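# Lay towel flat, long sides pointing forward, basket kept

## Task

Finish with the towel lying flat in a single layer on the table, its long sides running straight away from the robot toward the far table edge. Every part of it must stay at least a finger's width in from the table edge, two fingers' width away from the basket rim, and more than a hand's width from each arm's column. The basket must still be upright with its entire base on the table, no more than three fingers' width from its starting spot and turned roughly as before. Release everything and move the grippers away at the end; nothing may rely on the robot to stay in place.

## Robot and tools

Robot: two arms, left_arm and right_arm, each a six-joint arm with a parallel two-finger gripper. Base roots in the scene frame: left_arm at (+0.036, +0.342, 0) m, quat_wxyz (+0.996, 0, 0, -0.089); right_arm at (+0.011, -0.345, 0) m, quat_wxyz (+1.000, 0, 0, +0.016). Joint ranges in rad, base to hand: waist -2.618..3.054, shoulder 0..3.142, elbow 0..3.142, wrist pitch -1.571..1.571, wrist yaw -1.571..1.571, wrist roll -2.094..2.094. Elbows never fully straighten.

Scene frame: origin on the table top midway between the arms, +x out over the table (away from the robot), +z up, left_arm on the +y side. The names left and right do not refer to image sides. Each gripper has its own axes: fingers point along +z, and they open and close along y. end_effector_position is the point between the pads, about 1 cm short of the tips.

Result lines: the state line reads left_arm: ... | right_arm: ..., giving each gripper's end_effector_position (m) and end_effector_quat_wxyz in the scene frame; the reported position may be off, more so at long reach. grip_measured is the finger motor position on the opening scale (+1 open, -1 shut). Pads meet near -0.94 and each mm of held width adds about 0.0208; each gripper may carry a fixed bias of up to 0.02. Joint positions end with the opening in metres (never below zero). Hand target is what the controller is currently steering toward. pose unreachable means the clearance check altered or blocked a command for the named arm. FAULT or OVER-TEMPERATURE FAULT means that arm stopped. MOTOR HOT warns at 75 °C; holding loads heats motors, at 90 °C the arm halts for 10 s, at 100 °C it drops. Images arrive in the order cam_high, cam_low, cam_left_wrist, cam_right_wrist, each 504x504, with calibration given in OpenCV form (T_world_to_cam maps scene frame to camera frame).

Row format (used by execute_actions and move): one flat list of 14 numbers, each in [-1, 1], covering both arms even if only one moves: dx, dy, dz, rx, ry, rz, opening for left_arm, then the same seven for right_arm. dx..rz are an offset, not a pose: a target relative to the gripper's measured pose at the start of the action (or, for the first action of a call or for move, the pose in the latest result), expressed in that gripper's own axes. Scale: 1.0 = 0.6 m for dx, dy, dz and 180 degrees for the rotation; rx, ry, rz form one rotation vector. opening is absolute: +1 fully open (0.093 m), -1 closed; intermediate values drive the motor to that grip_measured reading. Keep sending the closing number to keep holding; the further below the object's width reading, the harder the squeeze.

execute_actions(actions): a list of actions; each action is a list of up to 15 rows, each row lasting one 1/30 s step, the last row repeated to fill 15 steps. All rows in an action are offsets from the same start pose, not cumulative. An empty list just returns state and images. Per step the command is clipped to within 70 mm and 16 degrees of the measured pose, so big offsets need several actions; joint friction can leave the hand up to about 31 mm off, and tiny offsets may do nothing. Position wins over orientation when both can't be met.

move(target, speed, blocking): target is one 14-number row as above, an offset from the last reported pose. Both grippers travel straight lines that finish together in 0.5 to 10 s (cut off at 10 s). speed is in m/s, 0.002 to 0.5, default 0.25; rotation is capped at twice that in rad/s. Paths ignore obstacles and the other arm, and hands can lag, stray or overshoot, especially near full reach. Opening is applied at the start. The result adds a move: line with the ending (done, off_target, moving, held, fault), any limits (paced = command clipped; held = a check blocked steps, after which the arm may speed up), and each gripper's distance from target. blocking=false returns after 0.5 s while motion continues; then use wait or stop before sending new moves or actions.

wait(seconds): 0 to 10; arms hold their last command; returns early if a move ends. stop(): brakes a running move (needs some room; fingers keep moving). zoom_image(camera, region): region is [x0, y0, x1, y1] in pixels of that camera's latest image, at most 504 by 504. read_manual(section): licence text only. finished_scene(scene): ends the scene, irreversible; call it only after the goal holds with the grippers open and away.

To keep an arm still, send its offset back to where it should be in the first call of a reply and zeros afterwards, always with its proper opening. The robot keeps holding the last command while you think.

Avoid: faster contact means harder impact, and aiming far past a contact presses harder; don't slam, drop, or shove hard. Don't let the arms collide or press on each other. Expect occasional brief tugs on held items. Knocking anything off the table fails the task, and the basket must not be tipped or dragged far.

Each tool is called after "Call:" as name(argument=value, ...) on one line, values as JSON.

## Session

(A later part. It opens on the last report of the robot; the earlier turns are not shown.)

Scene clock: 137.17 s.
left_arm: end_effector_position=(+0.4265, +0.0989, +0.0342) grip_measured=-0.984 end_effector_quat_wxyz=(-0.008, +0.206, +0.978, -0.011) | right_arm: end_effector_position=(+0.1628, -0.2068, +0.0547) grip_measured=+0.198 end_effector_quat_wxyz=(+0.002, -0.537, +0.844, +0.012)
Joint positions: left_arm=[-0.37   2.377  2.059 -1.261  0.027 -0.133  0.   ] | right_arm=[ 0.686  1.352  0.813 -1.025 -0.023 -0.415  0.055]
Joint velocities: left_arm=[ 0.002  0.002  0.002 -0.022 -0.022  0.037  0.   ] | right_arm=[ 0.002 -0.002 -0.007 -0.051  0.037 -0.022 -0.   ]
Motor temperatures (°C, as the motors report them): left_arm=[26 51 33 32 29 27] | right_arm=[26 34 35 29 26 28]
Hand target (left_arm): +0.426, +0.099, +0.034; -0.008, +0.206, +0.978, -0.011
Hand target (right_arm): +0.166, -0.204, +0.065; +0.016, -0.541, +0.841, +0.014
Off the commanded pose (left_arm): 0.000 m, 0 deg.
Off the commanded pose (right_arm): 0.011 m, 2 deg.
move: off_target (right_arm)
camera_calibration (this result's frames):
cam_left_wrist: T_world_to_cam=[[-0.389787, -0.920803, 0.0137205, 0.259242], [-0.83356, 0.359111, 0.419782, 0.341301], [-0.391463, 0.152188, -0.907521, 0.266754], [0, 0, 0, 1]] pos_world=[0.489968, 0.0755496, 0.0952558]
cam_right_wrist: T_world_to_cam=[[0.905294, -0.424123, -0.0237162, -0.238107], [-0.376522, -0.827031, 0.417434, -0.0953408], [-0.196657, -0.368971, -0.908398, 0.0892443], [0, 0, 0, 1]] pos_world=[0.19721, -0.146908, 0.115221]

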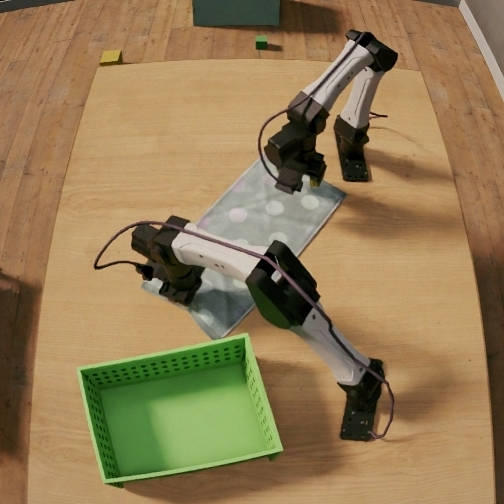

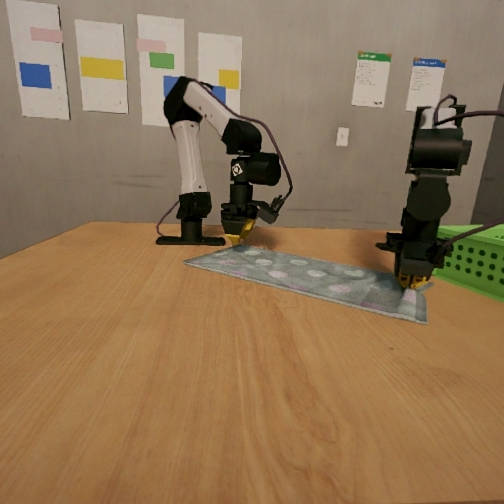

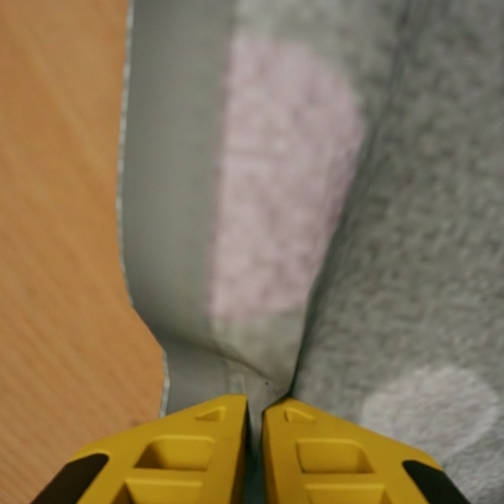

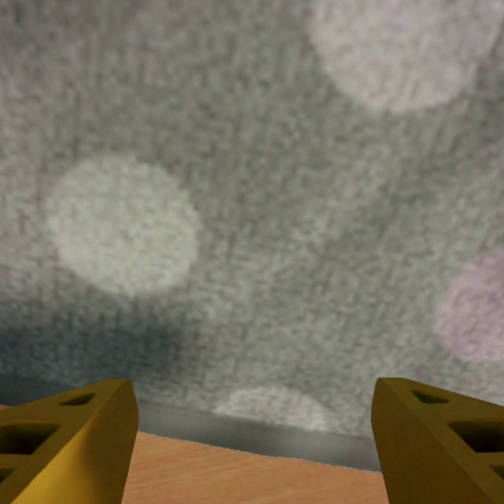

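Call:
move(target=[0,0,0,0,0,0,-1,0,0,0.09,0,0,0,0.2], speed=0.05)

Call:
move(target=[0,0,0,0,0,0,-1,0,0,0.01,0,0,0,-1], speed=0.05)

Call:
move(target=[0,0,0,0,0,0,-1,0,0,-0.05,0,0,0,-1], speed=0.05)

Scene clock: 144.87 s.
left_arm: end_effector_position=(+0.4265, +0.0989, +0.0342) grip_measured=-0.984 end_effector_quat_wxyz=(-0.008, +0.206, +0.978, -0.011) | right_arm: end_effector_position=(+0.1612, -0.2083, +0.0164) grip_measured=+0.198 end_effector_quat_wxyz=(-0.000, -0.538, +0.843, +0.012)
Joint positions: left_arm=[-0.37   2.377  2.059 -1.261  0.027 -0.133  0.   ] | right_arm=[ 0.686  1.412  0.696 -0.852 -0.023 -0.418  0.055]
Joint velocities: left_arm=[ 0.007 -0.017 -0.002 -0.081  0.007  0.022  0.   ] | right_arm=[ 0.012 -0.007 -0.022 -0.051  0.022 -0.007 -0.   ]
Motor temperatures (°C, as the motors report them): left_arm=[26 51 34 32 29 27] | right_arm=[26 34 35 29 26 28]
Hand target (left_arm): +0.426, +0.099, +0.034; -0.008, +0.206, +0.978, -0.011
Hand target (right_arm): +0.162, -0.207, +0.002; +0.001, -0.537, +0.844, +0.012
Off the commanded pose (left_arm): 0.000 m, 0 deg.
Off the commanded pose (right_arm): 0.016 m, 0 deg.
move: off_target (right_arm)
camera_calibration (this result's frames):
cam_left_wrist: T_world_to_cam=[[-0.389787, -0.920803, 0.0137205, 0.259242], [-0.83356, 0.359111, 0.419782, 0.341301], [-0.391463, 0.152188, -0.907521, 0.266754], [0, 0, 0, 1]] pos_world=[0.489968, 0.0755496, 0.0952558]
cam_right_wrist: T_world_to_cam=[[0.906521, -0.421428, -0.0248645, -0.237838], [-0.372929, -0.827016, 0.420677, -0.0817619], [-0.197848, -0.37208, -0.90687, 0.0531247], [0, 0, 0, 1]] pos_world=[0.195624, -0.148083, 0.0766588]

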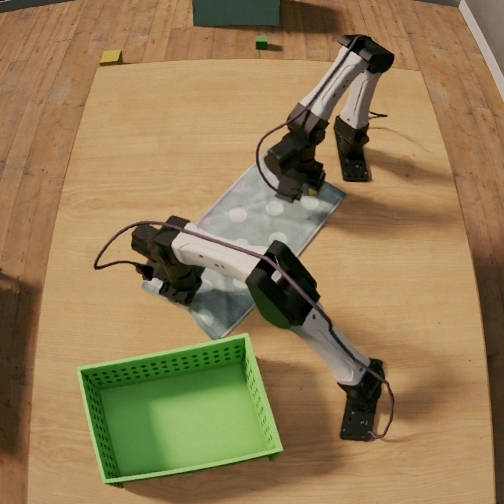

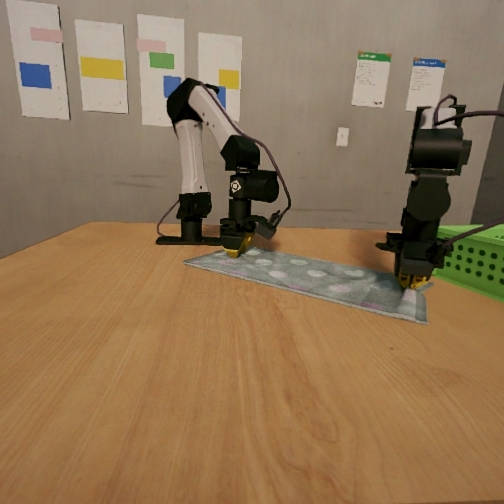

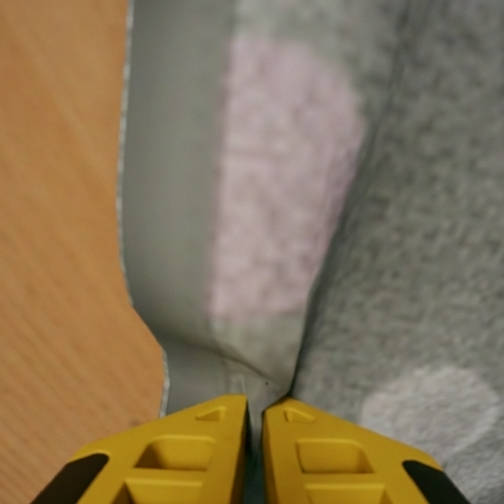

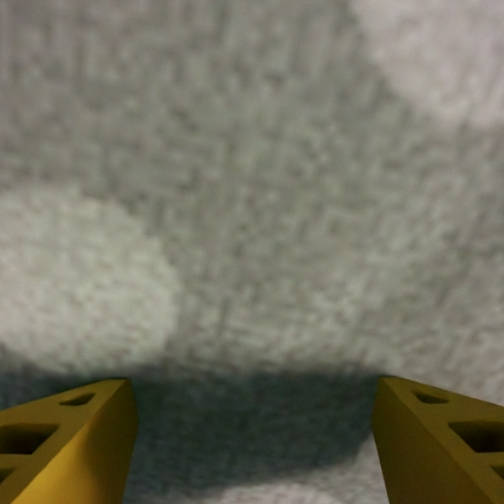

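Scene clock: 145.57 s.
left_arm: end_effector_position=(+0.4264, +0.0988, +0.0342) grip_measured=-0.984 end_effector_quat_wxyz=(-0.008, +0.206, +0.978, -0.011) | right_arm: end_effector_position=(+0.1614, -0.2084, +0.0163) grip_measured=-0.972 end_effector_quat_wxyz=(-0.000, -0.538, +0.843, +0.011)
Joint positions: left_arm=[-0.37   2.377  2.059 -1.261  0.027 -0.133  0.   ] | right_arm=[ 0.686  1.412  0.696 -0.852 -0.022 -0.418  0.   ]
Joint velocities: left_arm=[-0.002 -0.002 -0.002 -0.037 -0.022  0.007  0.   ] | right_arm=[-0.012  0.002 -0.027 -0.051  0.051 -0.007  0.   ]
Motor temperatures (°C, as the motors report them): left_arm=[26 51 34 32 29 27] | right_arm=[26 34 35 29 26 28]
Hand target (left_arm): +0.426, +0.099, +0.034; -0.008, +0.206, +0.978, -0.011
Hand target (right_arm): +0.161, -0.208, +0.011; -0.000, -0.538, +0.843, +0.012
Off the commanded pose (left_arm): 0.000 m, 0 deg.
Off the commanded pose (right_arm): 0.006 m, 0 deg.
move: done
camera_calibration (this result's frames):
cam_left_wrist: T_world_to_cam=[[-0.389781, -0.9208, 0.0140978, 0.259163], [-0.833478, 0.359245, 0.41983, 0.341242], [-0.391644, 0.151892, -0.907493, 0.266856], [0, 0, 0, 1]] pos_world=[0.489947, 0.0755149, 0.0952525]
cam_right_wrist: T_world_to_cam=[[0.906538, -0.421452, -0.0238185, -0.238039], [-0.373249, -0.826652, 0.421108, -0.0817123], [-0.197166, -0.37286, -0.906698, 0.0528164], [0, 0, 0, 1]] pos_world=[0.195706, -0.148176, 0.0766285]

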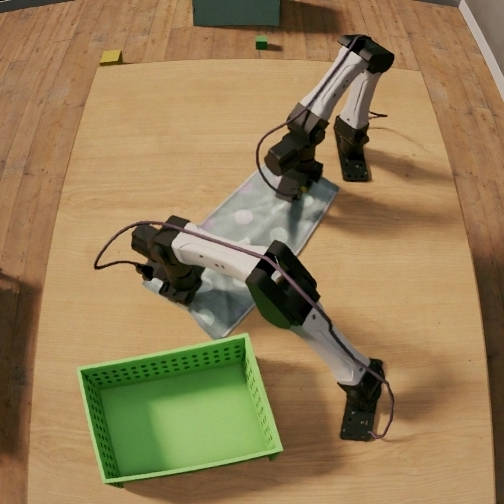

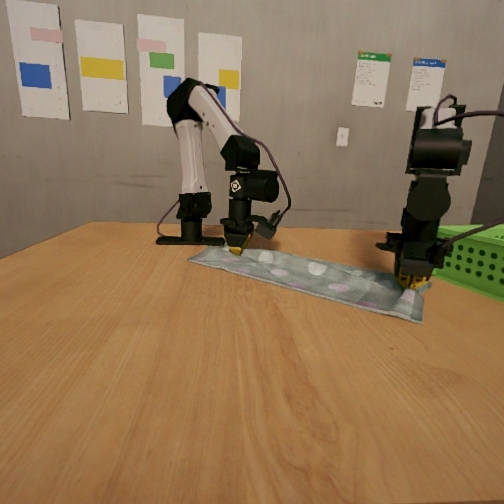

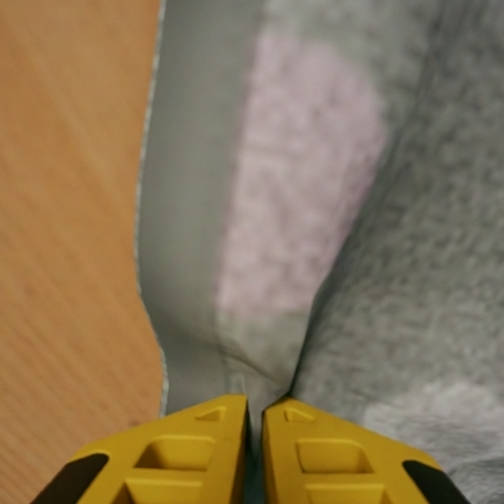

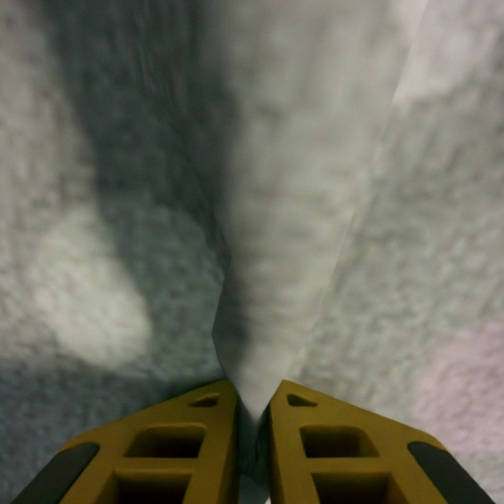

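Scene clock: 146.53 s.
left_arm: end_effector_position=(+0.4264, +0.0988, +0.0342) grip_measured=-0.984 end_effector_quat_wxyz=(-0.008, +0.206, +0.978, -0.011) | right_arm: end_effector_position=(+0.1615, -0.2082, +0.0369) grip_measured=-0.972 end_effector_quat_wxyz=(-0.004, -0.538, +0.843, +0.011)
Joint positions: left_arm=[-0.37   2.377  2.059 -1.261  0.027 -0.133  0.   ] | right_arm=[ 0.686  1.382  0.762 -0.956 -0.022 -0.418  0.   ]
Joint velocities: left_arm=[-0.017  0.002 -0.002 -0.081 -0.007  0.007  0.   ] | right_arm=[ 0.012 -0.007  0.007 -0.022 -0.037 -0.007  0.   ]
Motor temperatures (°C, as the motors report them): left_arm=[26 51 34 32 29 27] | right_arm=[26 34 35 29 26 28]
Hand target (left_arm): +0.426, +0.099, +0.034; -0.008, +0.206, +0.978, -0.011
Hand target (right_arm): +0.161, -0.209, +0.046; -0.000, -0.538, +0.843, +0.011
Off the commanded pose (left_arm): 0.000 m, 0 deg.
Off the commanded pose (right_arm): 0.009 m, 0 deg.
move: done
camera_calibration (this result's frames):
cam_left_wrist: T_world_to_cam=[[-0.389781, -0.9208, 0.0140978, 0.259163], [-0.833478, 0.359245, 0.41983, 0.341242], [-0.391644, 0.151892, -0.907493, 0.266856], [0, 0, 0, 1]] pos_world=[0.489947, 0.0755149, 0.0952525]
cam_right_wrist: T_world_to_cam=[[0.906377, -0.42158, -0.0274099, -0.237452], [-0.370584, -0.824536, 0.427561, -0.0903961], [-0.202852, -0.377374, -0.903571, 0.0714546], [0, 0, 0, 1]] pos_world=[0.196217, -0.147675, 0.0967056]

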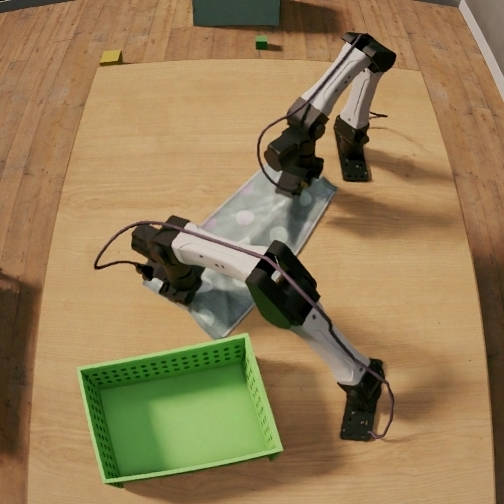

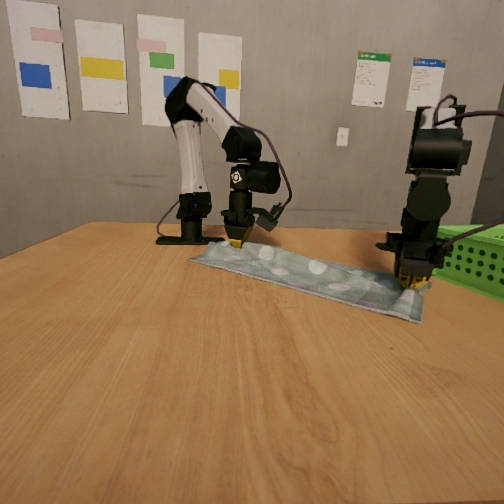

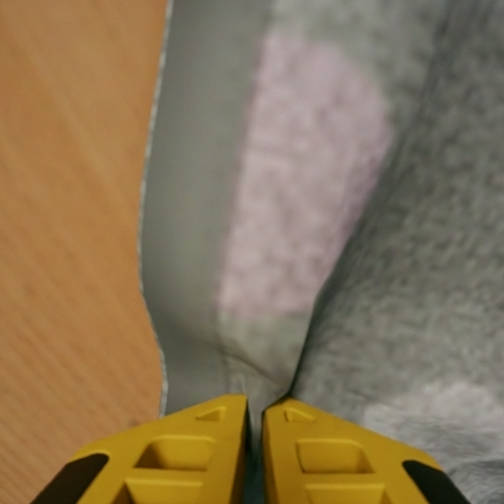

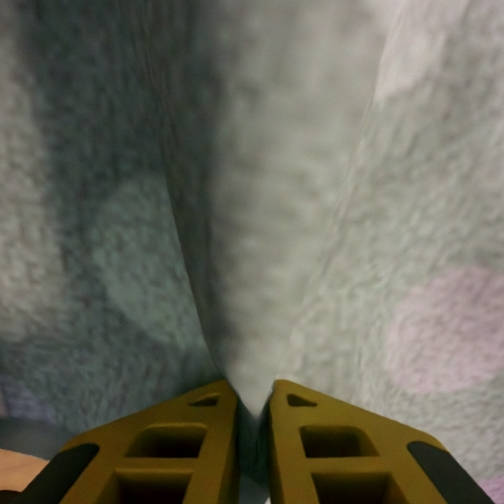

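Call:
move(target=[-0.059,-0.118,0,0,0,0.273,-1,-0.249,0.366,0,0,0,0.273,-1], speed=0.1)

Call:
move(target=[0,0,0.03,0,0,0,-1,0,0,0.03,0,0,0,-1], speed=0.05)

Call:
move(target=[0,0,0,0,0,0,0.3,0,0,0,0,0,0,0.3])

Call:
move(target=[0.3,-0.3,-0.2,0,0,0,0.3,0,-0.35,-0.2,0,0,0,0.3])

Scene clock: 161.73 s.
left_arm: end_effector_position=(+0.4309, +0.0228, +0.0316) grip_measured=-0.984 end_effector_quat_wxyz=(-0.001, +0.588, +0.809, -0.013) | right_arm: end_effector_position=(+0.0238, +0.0160, +0.0398) grip_measured=-0.972 end_effector_quat_wxyz=(-0.011, -0.138, +0.990, +0.014)
Joint positions: left_arm=[-0.494  2.724  2.696 -1.543  0.027  0.585  0.   ] | right_arm=[ 1.49   1.941  1.388 -0.995 -0.027  1.245  0.   ]
Joint velocities: left_arm=[-0.012 -0.007  0.002 -0.051 -0.007 -0.051  0.   ] | right_arm=[-0.002  0.002  0.017  0.022 -0.007  0.022  0.   ]
Motor temperatures (°C, as the motors report them): left_arm=[26 51 34 32 29 27] | right_arm=[26 33 36 29 26 28]
Hand target (left_arm): +0.429, +0.020, +0.034; +0.000, +0.594, +0.804, -0.016
Hand target (right_arm): +0.019, +0.017, +0.039; -0.014, -0.139, +0.990, +0.006
Off the commanded pose (left_arm): 0.005 m, 1 deg.
Off the commanded pose (right_arm): 0.005 m, 1 deg.
joint sent to its limit (left arm) — the command would take joint 4 (wrist pitch) past its lower limit, so that joint was sent only as far as its limit.
move: done
camera_calibration (this result's frames):
cam_left_wrist: T_world_to_cam=[[-0.946526, -0.322426, 0.0113737, 0.417245], [-0.291918, 0.87091, 0.395347, 0.12911], [-0.137376, 0.370886, -0.918461, 0.163512], [0, 0, 0, 1]] pos_world=[0.455085, -0.0385573, 0.0943904]
cam_right_wrist: T_world_to_cam=[[0.272975, -0.961365, -0.0355152, 0.00595177], [-0.855716, -0.259514, 0.447663, 0.0439431], [-0.439584, -0.0918099, -0.893497, 0.131364], [0, 0, 0, 1]] pos_world=[0.0937236, 0.0291862, 0.0979127]

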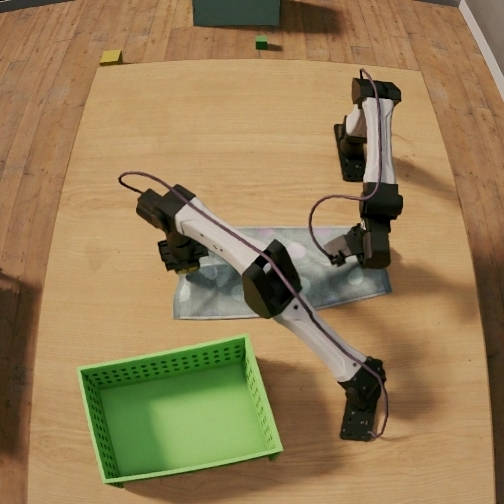

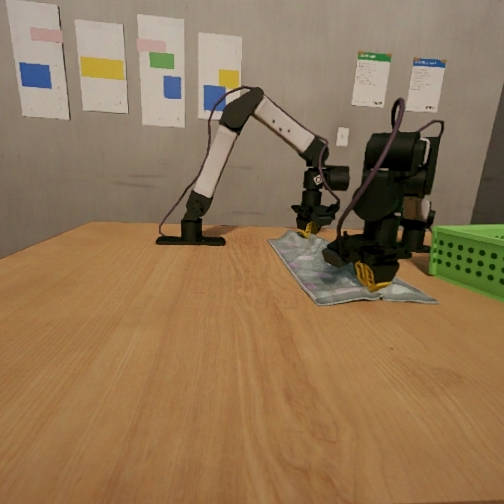

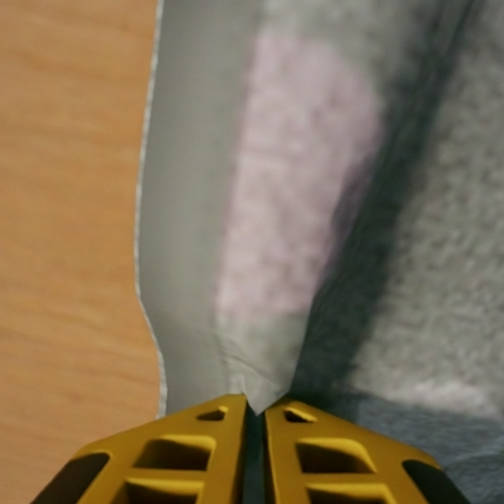

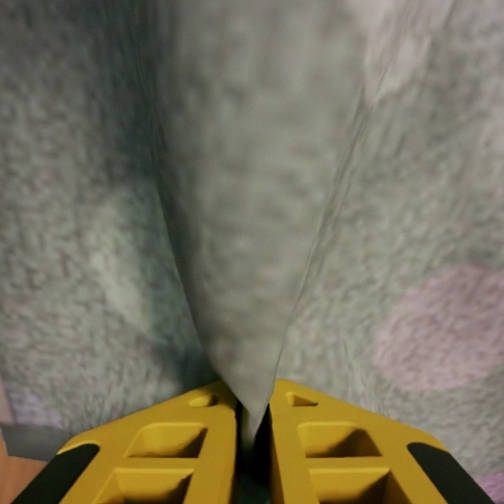

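Scene clock: 162.43 s.
left_arm: end_effector_position=(+0.4291, +0.0242, +0.0229) grip_measured=-0.984 end_effector_quat_wxyz=(-0.003, +0.588, +0.809, -0.013) | right_arm: end_effector_position=(+0.0238, +0.0166, +0.0335) grip_measured=-0.972 end_effector_quat_wxyz=(-0.010, -0.139, +0.990, +0.020)
Joint positions: left_arm=[-0.494  2.684  2.584 -1.475  0.027  0.585  0.   ] | right_arm=[ 1.49   1.941  1.362 -0.957 -0.027  1.245  0.   ]
Joint velocities: left_arm=[-0.017 -0.032 -0.022 -0.007 -0.081 -0.007  0.   ] | right_arm=[-0.002 -0.002  0.002  0.022 -0.022  0.037  0.   ]
Motor temperatures (°C, as the motors report them): left_arm=[26 51 34 32 29 27] | right_arm=[26 33 36 29 26 28]
Hand target (left_arm): +0.430, +0.023, +0.014; -0.002, +0.588, +0.809, -0.013
Hand target (right_arm): +0.024, +0.016, +0.022; -0.011, -0.139, +0.990, +0.014
Off the commanded pose (left_arm): 0.010 m, 0 deg.
Off the commanded pose (right_arm): 0.012 m, 1 deg.
move: off_target (right_arm)
camera_calibration (this result's frames):
cam_left_wrist: T_world_to_cam=[[-0.946481, -0.322462, 0.0138463, 0.416037], [-0.290495, 0.869779, 0.39887, 0.130126], [-0.140664, 0.373501, -0.916903, 0.156069], [0, 0, 0, 1]] pos_world=[0.453525, -0.0373167, 0.0854365]
cam_right_wrist: T_world_to_cam=[[0.272998, -0.960897, -0.0463508, 0.00666569], [-0.855963, -0.264612, 0.444193, 0.0471553], [-0.439089, -0.0815893, -0.894731, 0.125664], [0, 0, 0, 1]] pos_world=[0.0937212, 0.0291357, 0.0917982]

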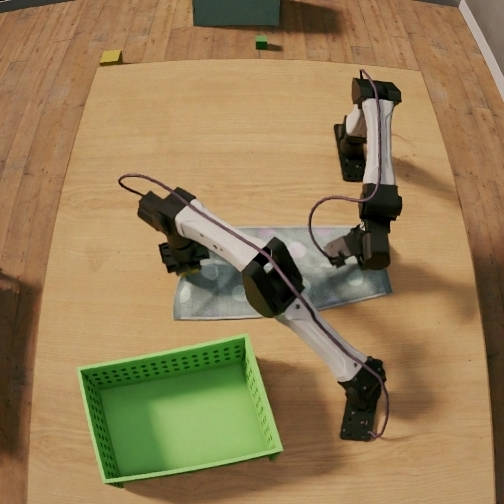

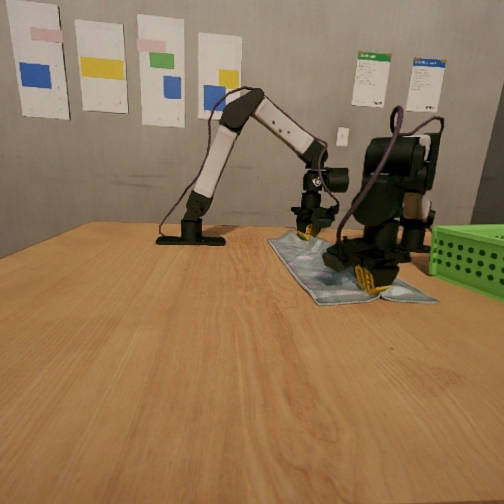

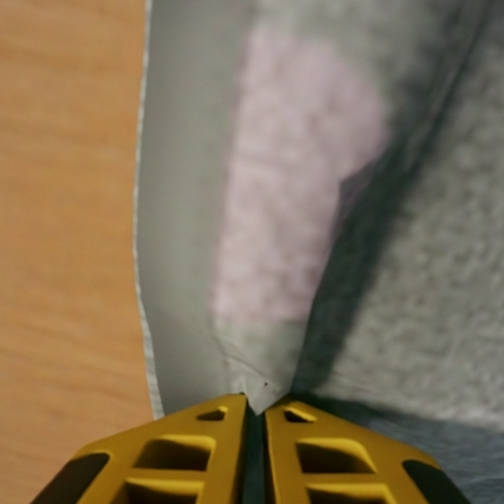

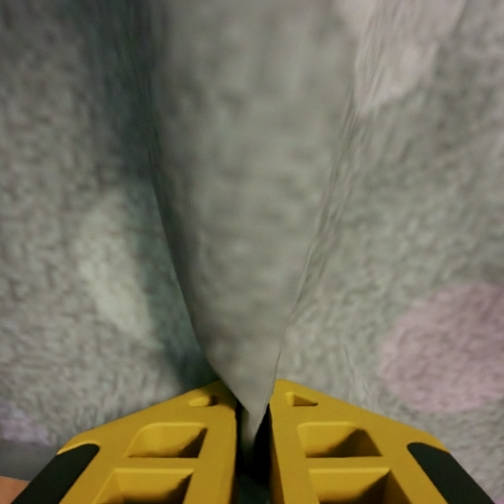

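Scene clock: 162.93 s.
left_arm: end_effector_position=(+0.4257, +0.0232, +0.0231) grip_measured=+0.297 end_effector_quat_wxyz=(-0.007, +0.589, +0.808, -0.017) | right_arm: end_effector_position=(+0.0238, +0.0166, +0.0335) grip_measured=+0.298 end_effector_quat_wxyz=(-0.010, -0.139, +0.990, +0.020)
Joint positions: left_arm=[-0.497  2.684  2.584 -1.484  0.035  0.585  0.059] | right_arm=[ 1.49   1.941  1.362 -0.957 -0.027  1.245  0.06 ]
Joint velocities: left_arm=[ 0.002  0.012 -0.007  0.007 -0.095  0.037 -0.   ] | right_arm=[ 0.017 -0.007  0.002  0.007 -0.007 -0.007 -0.001]
Motor temperatures (°C, as the motors report them): left_arm=[26 51 34 32 29 27] | right_arm=[26 33 36 29 26 28]
Hand target (left_arm): +0.429, +0.024, +0.023; -0.003, +0.588, +0.809, -0.013
Hand target (right_arm): +0.024, +0.017, +0.033; -0.010, -0.139, +0.990, +0.019
Off the commanded pose (left_arm): 0.004 m, 1 deg.
Off the commanded pose (right_arm): 0.000 m, 0 deg.
move: done
camera_calibration (this result's frames):
cam_left_wrist: T_world_to_cam=[[-0.947213, -0.31961, 0.0252337, 0.412443], [-0.283305, 0.871259, 0.400806, 0.12681], [-0.150087, 0.3725, -0.915815, 0.160217], [0, 0, 0, 1]] pos_world=[0.450644, -0.0383443, 0.085495]
cam_right_wrist: T_world_to_cam=[[0.272998, -0.960897, -0.0463508, 0.00666569], [-0.855963, -0.264612, 0.444193, 0.0471553], [-0.439089, -0.0815893, -0.894731, 0.125664], [0, 0, 0, 1]] pos_world=[0.0937212, 0.0291357, 0.0917982]

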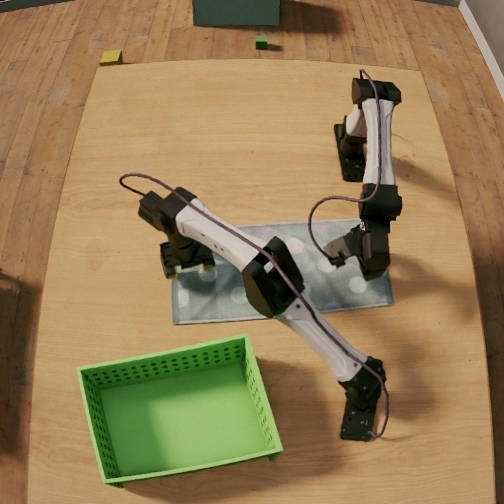

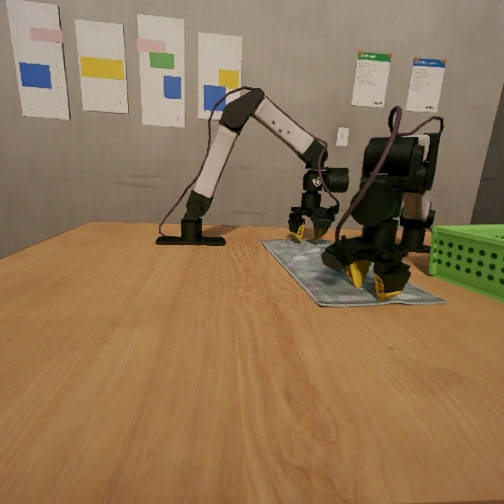

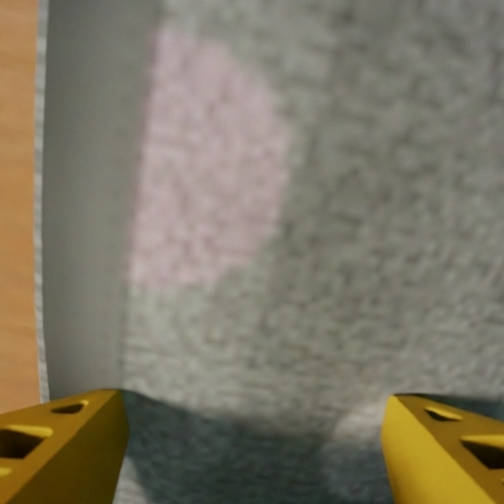

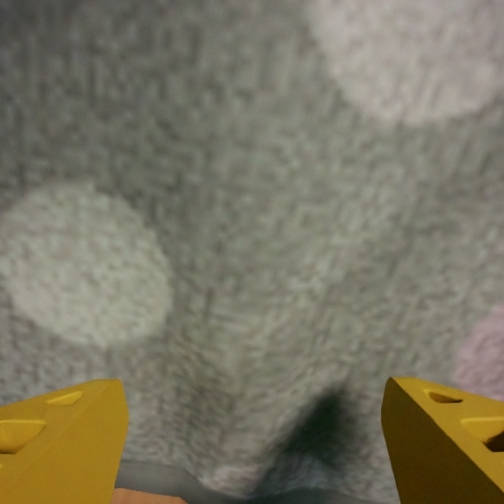

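Scene clock: 164.70 s.
left_arm: end_effector_position=(+0.2116, +0.1336, +0.1552) grip_measured=+0.298 end_effector_quat_wxyz=(+0.007, +0.591, +0.807, -0.020) | right_arm: end_effector_position=(+0.0882, -0.1827, +0.1443) grip_measured=+0.298 end_effector_quat_wxyz=(-0.005, -0.139, +0.990, +0.019)
Joint positions: left_arm=[-0.672  1.555  1.394 -1.388  0.035  0.413  0.059] | right_arm=[ 1.065  1.193  1.063 -1.415 -0.03   0.819  0.06 ]
Joint velocities: left_arm=[ 0.017 -0.012 -0.007 -0.007 -0.081 -0.007 -0.001] | right_arm=[-0.012 -0.012 -0.017  0.095 -0.037  0.066 -0.001]
Motor temperatures (°C, as the motors report them): left_arm=[26 51 34 32 29 27] | right_arm=[26 34 36 29 26 28]
Hand target (left_arm): +0.203, +0.139, +0.152; -0.009, +0.589, +0.808, -0.019
Hand target (right_arm): +0.087, -0.188, +0.147; -0.007, -0.138, +0.990, +0.021
Off the commanded pose (left_arm): 0.014 m, 2 deg.
Off the commanded pose (right_arm): 0.008 m, 1 deg.
move: off_target (left_arm)
camera_calibration (this result's frames):
cam_left_wrist: T_world_to_cam=[[-0.948834, -0.315522, 0.0126548, 0.243423], [-0.287691, 0.880271, 0.377303, -0.0795717], [-0.130187, 0.354357, -0.926004, 0.207728], [0, 0, 0, 1]] pos_world=[0.23512, 0.0732403, 0.219299]
cam_right_wrist: T_world_to_cam=[[0.27393, -0.960718, -0.0445378, -0.19756], [-0.860223, -0.26546, 0.43537, 0.00175342], [-0.430091, -0.0809487, -0.899149, 0.236749], [0, 0, 0, 1]] pos_world=[0.15745, -0.170169, 0.20331]

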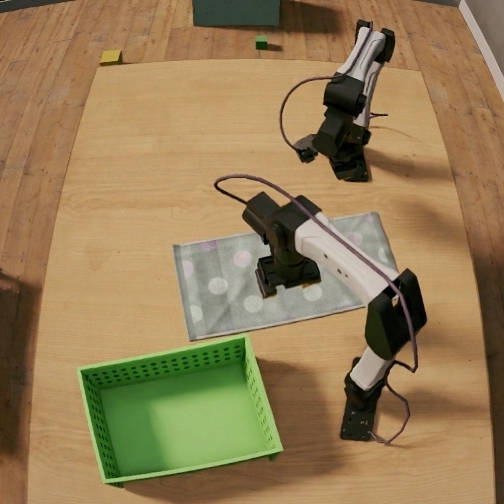

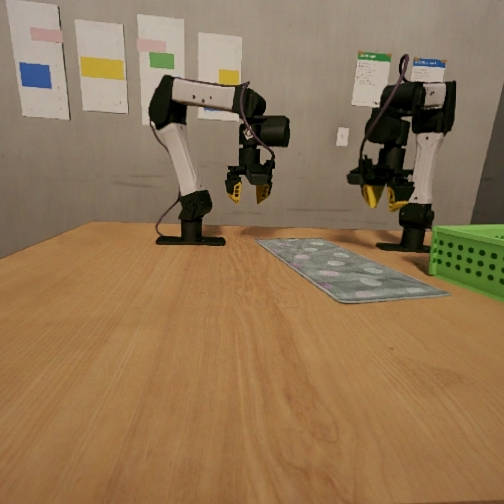

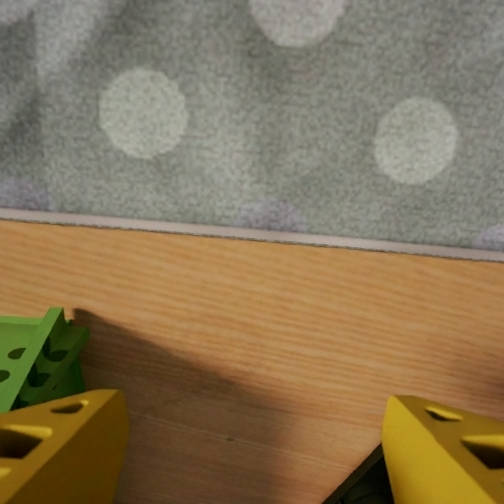

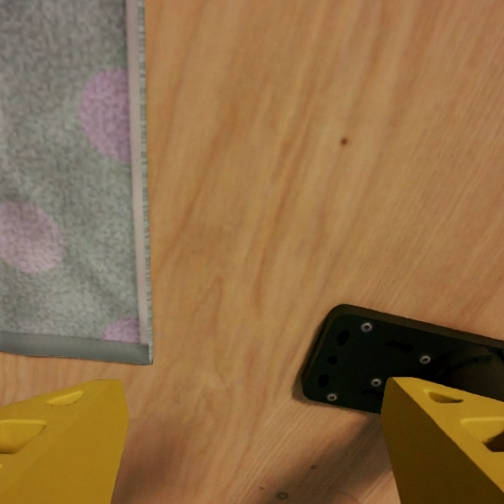

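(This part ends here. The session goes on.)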